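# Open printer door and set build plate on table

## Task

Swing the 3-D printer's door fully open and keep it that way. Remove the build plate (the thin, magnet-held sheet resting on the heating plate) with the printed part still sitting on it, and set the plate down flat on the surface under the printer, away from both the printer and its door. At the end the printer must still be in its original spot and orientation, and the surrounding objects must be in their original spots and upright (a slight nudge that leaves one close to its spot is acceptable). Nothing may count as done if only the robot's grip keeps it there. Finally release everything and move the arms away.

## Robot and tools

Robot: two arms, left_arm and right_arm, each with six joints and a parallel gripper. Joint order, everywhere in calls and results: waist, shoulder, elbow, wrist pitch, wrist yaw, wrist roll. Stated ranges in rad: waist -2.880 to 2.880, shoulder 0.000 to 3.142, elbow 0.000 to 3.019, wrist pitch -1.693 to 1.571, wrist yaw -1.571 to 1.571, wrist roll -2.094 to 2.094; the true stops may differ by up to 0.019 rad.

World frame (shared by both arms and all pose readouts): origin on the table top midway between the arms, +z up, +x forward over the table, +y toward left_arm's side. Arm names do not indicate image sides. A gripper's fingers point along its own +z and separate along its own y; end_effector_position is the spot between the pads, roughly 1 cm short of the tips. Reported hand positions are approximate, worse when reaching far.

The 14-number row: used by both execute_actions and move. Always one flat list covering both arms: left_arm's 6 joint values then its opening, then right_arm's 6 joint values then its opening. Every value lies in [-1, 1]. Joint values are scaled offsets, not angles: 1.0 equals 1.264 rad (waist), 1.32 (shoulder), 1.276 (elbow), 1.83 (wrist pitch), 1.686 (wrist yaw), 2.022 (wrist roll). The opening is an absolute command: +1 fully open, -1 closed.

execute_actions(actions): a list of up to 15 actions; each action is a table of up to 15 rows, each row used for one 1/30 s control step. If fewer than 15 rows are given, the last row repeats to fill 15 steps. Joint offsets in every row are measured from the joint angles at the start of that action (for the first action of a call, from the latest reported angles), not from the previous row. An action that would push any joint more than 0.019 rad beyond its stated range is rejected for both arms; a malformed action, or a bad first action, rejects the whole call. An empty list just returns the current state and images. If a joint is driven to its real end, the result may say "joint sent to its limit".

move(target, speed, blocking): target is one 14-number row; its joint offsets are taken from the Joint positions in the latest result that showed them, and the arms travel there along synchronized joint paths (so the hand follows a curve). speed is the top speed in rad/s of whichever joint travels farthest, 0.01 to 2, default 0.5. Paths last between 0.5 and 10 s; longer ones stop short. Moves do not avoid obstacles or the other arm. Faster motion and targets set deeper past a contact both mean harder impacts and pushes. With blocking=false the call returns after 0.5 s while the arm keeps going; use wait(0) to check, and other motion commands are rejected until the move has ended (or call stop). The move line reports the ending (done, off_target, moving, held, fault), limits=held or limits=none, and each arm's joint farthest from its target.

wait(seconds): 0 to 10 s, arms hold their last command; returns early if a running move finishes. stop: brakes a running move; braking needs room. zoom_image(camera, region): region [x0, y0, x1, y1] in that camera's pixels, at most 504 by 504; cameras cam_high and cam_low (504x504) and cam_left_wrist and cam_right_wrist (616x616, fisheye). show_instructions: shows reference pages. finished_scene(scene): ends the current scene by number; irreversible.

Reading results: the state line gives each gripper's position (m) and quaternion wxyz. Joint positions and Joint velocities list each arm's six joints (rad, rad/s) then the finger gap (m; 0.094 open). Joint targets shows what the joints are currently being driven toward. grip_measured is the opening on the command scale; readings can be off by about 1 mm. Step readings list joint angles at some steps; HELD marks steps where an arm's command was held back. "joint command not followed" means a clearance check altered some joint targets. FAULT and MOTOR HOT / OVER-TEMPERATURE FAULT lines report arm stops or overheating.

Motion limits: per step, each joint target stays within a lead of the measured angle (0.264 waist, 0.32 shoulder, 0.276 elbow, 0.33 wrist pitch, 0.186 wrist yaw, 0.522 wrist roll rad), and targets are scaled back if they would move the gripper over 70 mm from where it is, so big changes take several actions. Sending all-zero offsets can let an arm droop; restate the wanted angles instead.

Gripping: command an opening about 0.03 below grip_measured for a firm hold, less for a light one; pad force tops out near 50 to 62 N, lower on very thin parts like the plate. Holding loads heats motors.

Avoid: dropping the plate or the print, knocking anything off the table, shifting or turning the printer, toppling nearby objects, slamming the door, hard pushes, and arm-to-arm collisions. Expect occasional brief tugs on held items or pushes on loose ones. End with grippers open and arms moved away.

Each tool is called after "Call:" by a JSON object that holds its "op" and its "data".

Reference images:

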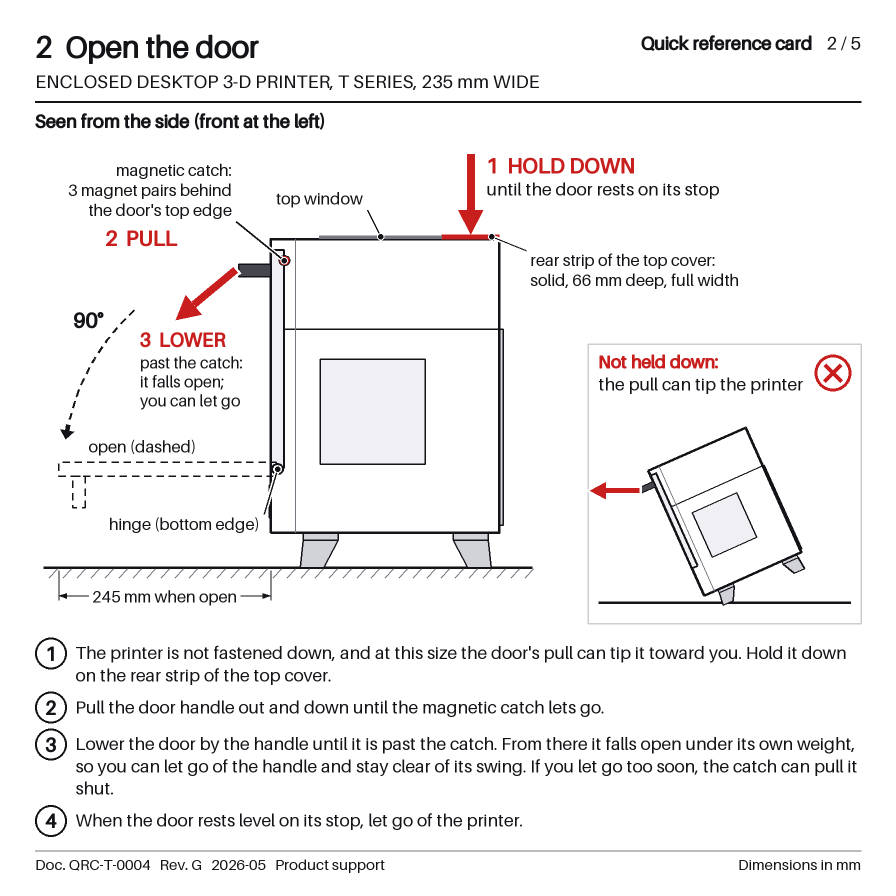

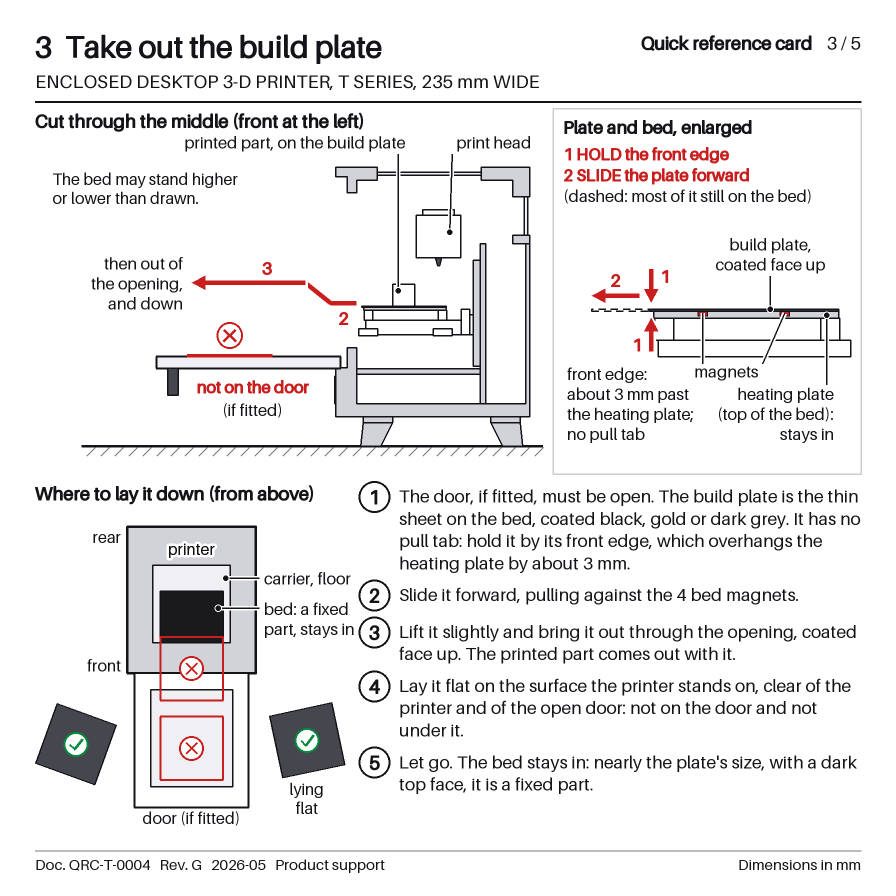

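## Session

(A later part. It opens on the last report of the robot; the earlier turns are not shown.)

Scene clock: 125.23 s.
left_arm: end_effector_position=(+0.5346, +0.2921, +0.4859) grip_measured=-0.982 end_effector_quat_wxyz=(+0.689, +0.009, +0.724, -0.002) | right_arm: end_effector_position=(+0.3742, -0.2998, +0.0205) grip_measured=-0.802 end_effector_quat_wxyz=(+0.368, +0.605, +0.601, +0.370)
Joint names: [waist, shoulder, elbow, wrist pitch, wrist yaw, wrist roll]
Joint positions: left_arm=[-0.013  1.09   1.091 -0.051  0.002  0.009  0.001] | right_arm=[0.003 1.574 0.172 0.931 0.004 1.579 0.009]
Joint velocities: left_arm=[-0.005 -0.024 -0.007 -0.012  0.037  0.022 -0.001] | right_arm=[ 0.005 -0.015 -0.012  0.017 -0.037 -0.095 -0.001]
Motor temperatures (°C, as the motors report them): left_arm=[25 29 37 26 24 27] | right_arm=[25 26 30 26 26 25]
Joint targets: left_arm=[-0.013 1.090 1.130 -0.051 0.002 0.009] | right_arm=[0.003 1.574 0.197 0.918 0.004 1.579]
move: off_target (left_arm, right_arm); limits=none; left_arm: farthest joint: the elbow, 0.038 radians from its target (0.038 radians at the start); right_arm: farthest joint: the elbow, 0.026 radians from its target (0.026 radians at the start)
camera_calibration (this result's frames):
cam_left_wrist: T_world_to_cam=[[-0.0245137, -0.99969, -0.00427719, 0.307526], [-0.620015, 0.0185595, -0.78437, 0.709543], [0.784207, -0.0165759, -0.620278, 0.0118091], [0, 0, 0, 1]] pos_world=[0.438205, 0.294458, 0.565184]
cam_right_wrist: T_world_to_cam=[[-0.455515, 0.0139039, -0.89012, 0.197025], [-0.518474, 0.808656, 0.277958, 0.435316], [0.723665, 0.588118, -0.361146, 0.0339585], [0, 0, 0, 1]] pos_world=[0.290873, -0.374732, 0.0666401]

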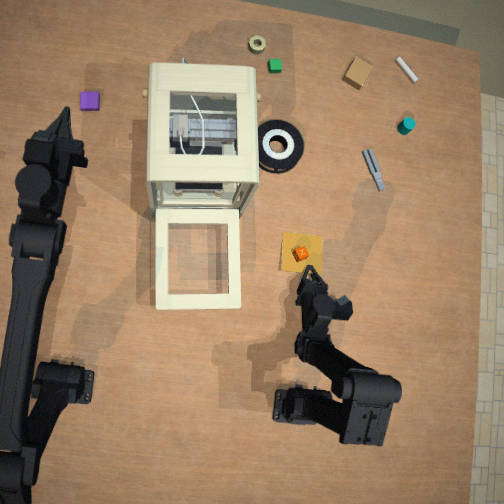

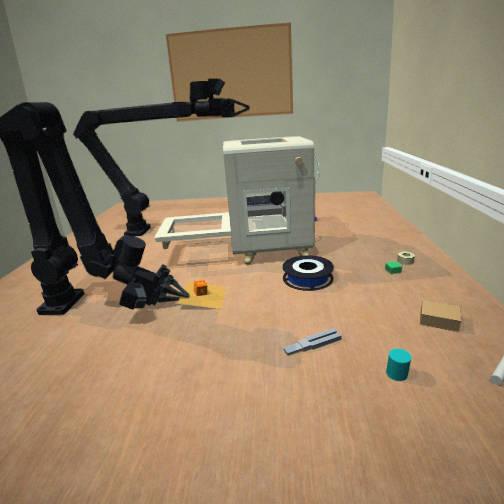

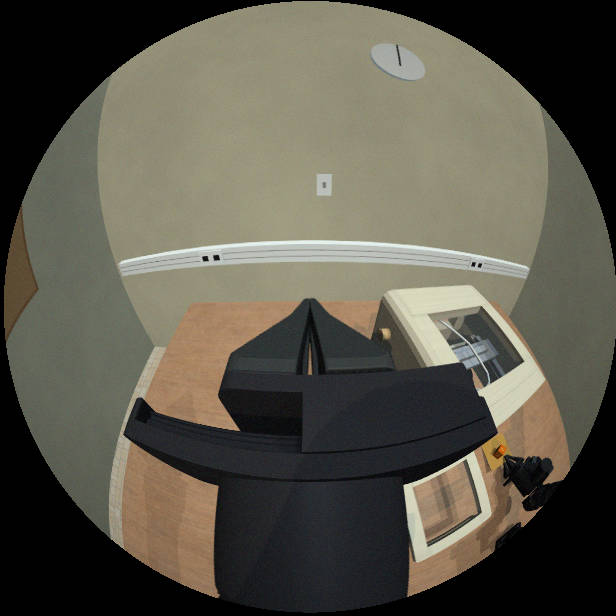

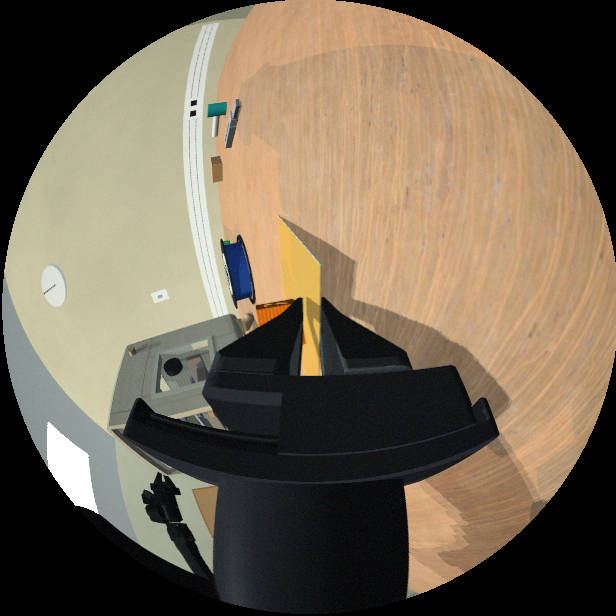

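Call:
{"op": "move", "data": {"target": [0,0,0.03,0,0,0,-1,0,-0.27,0.085,-0.375,0,0,-0.8], "speed": 0.3}}

Call:
{"op": "zoom_image", "data": {"camera": "cam_low", "region": [60, 200, 260, 340]}}

Scene clock: 129.00 s.
left_arm: end_effector_position=(+0.5346, +0.2921, +0.4859) grip_measured=-0.982 end_effector_quat_wxyz=(+0.689, +0.009, +0.724, -0.002) | right_arm: end_effector_position=(+0.3479, -0.2999, +0.0231) grip_measured=-0.802 end_effector_quat_wxyz=(+0.285, +0.649, +0.645, +0.286)
Joint names: [waist, shoulder, elbow, wrist pitch, wrist yaw, wrist roll]
Joint positions: left_arm=[-0.013  1.09   1.091 -0.051  0.002  0.009  0.001] | right_arm=[0.003 1.231 0.231 0.26  0.004 1.579 0.009]
Joint velocities: left_arm=[-0.015 -0.024 -0.007  0.007  0.007 -0.007 -0.   ] | right_arm=[-0.005 -0.015 -0.002 -0.007  0.022  0.066 -0.001]
Motor temperatures (°C, as the motors report them): left_arm=[25 29 37 26 24 27] | right_arm=[25 26 30 26 26 25]
Joint targets: left_arm=[-0.013 1.090 1.130 -0.051 0.002 0.009] | right_arm=[0.003 1.218 0.280 0.245 0.004 1.579]
move: off_target (left_arm, right_arm); limits=none; left_arm: farthest joint: the elbow, 0.038 radians from its target (0.038 radians at the start); right_arm: farthest joint: the elbow, 0.049 radians from its target (0.109 radians at the start)
camera_calibration (this result's frames):
cam_left_wrist: T_world_to_cam=[[-0.0245137, -0.99969, -0.00427719, 0.307526], [-0.620015, 0.0185595, -0.78437, 0.709543], [0.784207, -0.0165759, -0.620278, 0.0118091], [0, 0, 0, 1]] pos_world=[0.438205, 0.294458, 0.565184]
cam_right_wrist: T_world_to_cam=[[-0.674811, 0.0131432, -0.737874, 0.259863], [-0.426544, 0.808975, 0.404499, 0.386184], [0.602238, 0.587696, -0.540299, 0.100294], [0, 0, 0, 1]] pos_world=[0.279682, -0.374771, 0.0897234]

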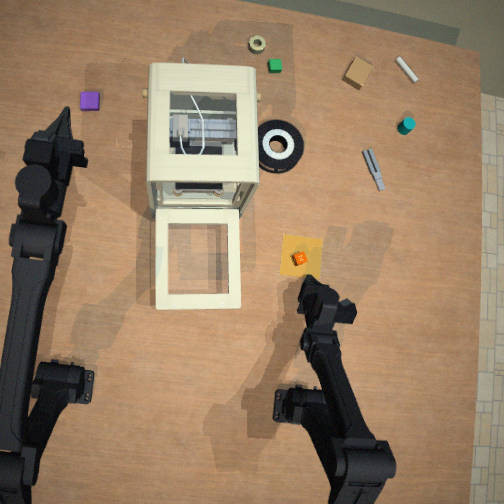

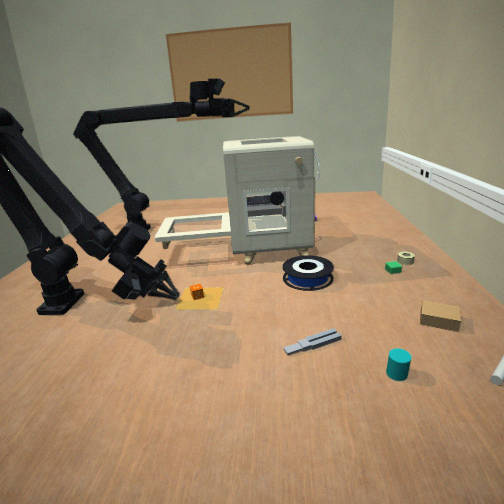

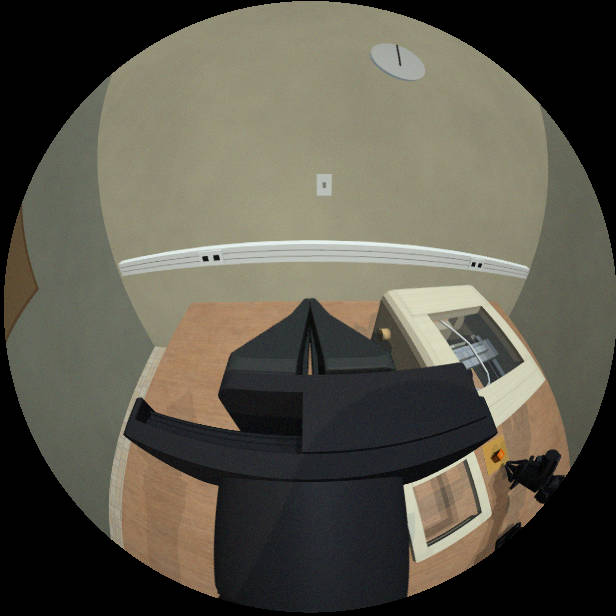

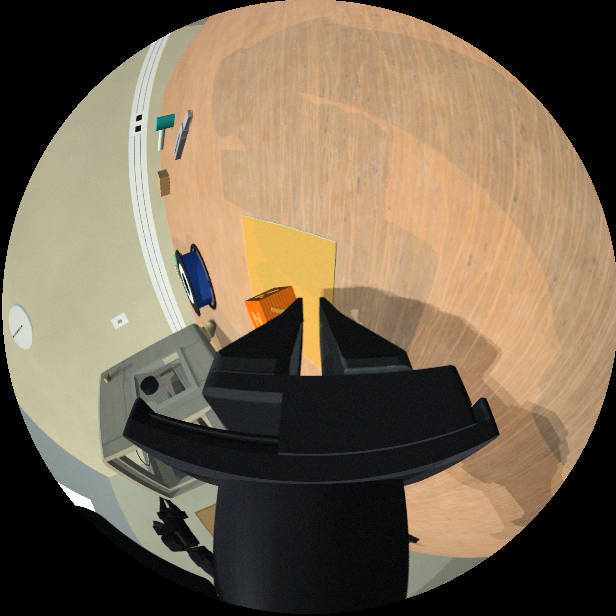

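Region (60, 200, 260, 340) of cam_low's 504x504 image, scaled by 2.520, with more detail than that image has; it fills the top 353 rows of this view, and the rest is white.

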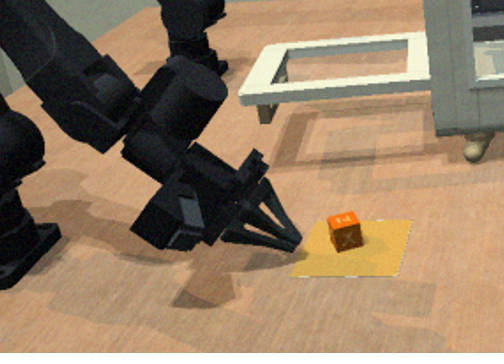

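Flat. Retreat up and back.

Call:
{"op": "move", "data": {"target": [0,0,0.03,0,0,0,-1,0,-0.4,0.04,-0.2,0,0,-0.8], "speed": 0.5}}

Scene clock: 131.03 s.
left_arm: end_effector_position=(+0.5346, +0.2921, +0.4859) grip_measured=-0.982 end_effector_quat_wxyz=(+0.689, +0.009, +0.724, -0.002) | right_arm: end_effector_position=(+0.3251, -0.3000, +0.1223) grip_measured=-0.802 end_effector_quat_wxyz=(+0.341, +0.621, +0.617, +0.342)
Joint names: [waist, shoulder, elbow, wrist pitch, wrist yaw, wrist roll]
Joint positions: left_arm=[-0.013  1.09   1.091 -0.051  0.002  0.009  0.001] | right_arm=[ 0.003  0.703  0.231 -0.091  0.004  1.579  0.009]
Joint velocities: left_arm=[-0.005 -0.005 -0.027 -0.002 -0.066  0.066 -0.   ] | right_arm=[-0.015 -0.015  0.022  0.007 -0.037 -0.081 -0.   ]
Motor temperatures (°C, as the motors report them): left_arm=[25 29 37 26 24 27] | right_arm=[25 26 30 26 26 25]
Joint targets: left_arm=[-0.013 1.090 1.130 -0.051 0.002 0.009] | right_arm=[0.003 0.703 0.282 -0.106 0.004 1.579]
move: off_target (left_arm, right_arm); limits=none; left_arm: farthest joint: the elbow, 0.038 radians from its target (0.038 radians at the start); right_arm: farthest joint: the elbow, 0.051 radians from its target (0.051 radians at the start)
camera_calibration (this result's frames):
cam_left_wrist: T_world_to_cam=[[-0.0245137, -0.99969, -0.00427719, 0.307526], [-0.620015, 0.0185595, -0.78437, 0.709543], [0.784207, -0.0165759, -0.620278, 0.0118091], [0, 0, 0, 1]] pos_world=[0.438205, 0.294458, 0.565184]
cam_right_wrist: T_world_to_cam=[[-0.534987, 0.0136282, -0.84475, 0.285408], [-0.490901, 0.808752, 0.323939, 0.367163], [0.687608, 0.587992, -0.425982, 0.125943], [0, 0, 0, 1]] pos_world=[0.246331, -0.374887, 0.175809]

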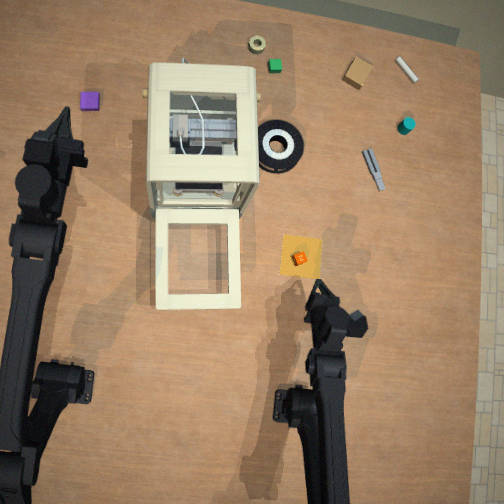

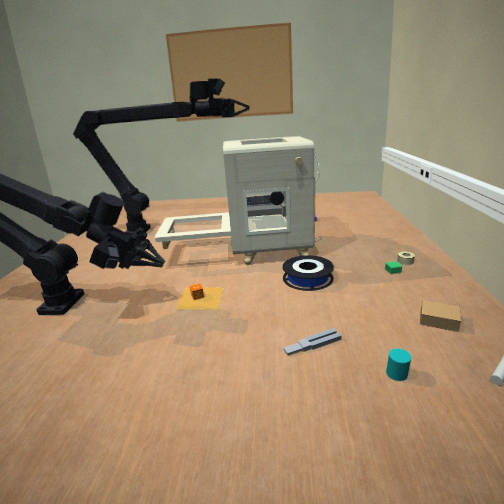

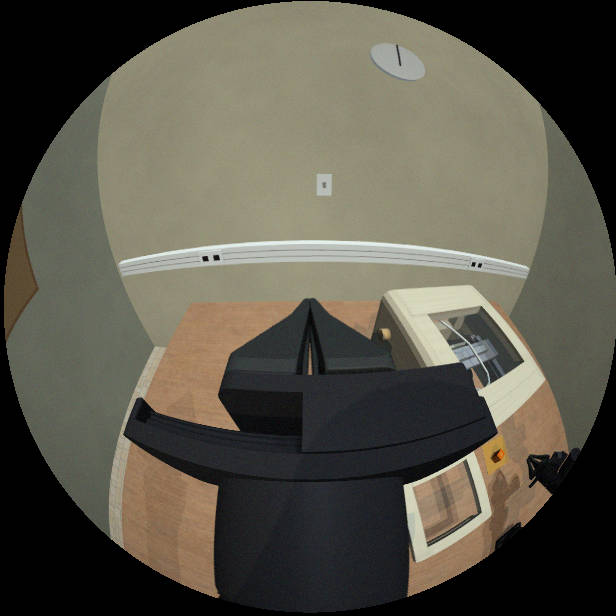

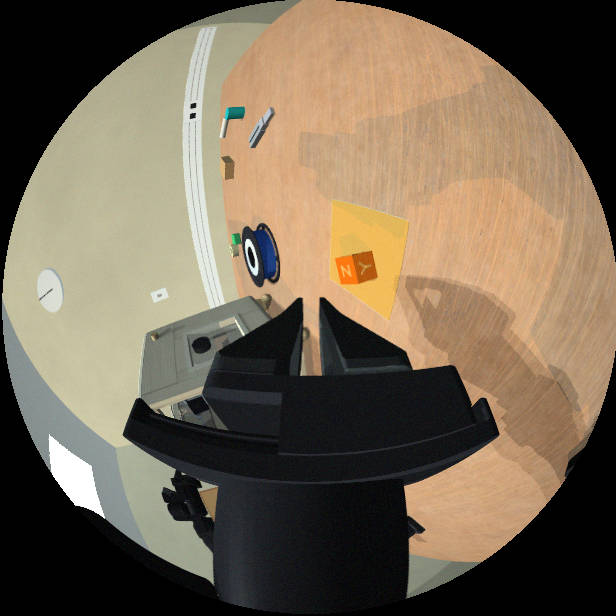

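Call:
{"op": "finished_scene", "data": {"scene": 1}}

The scene is finished: the task was done.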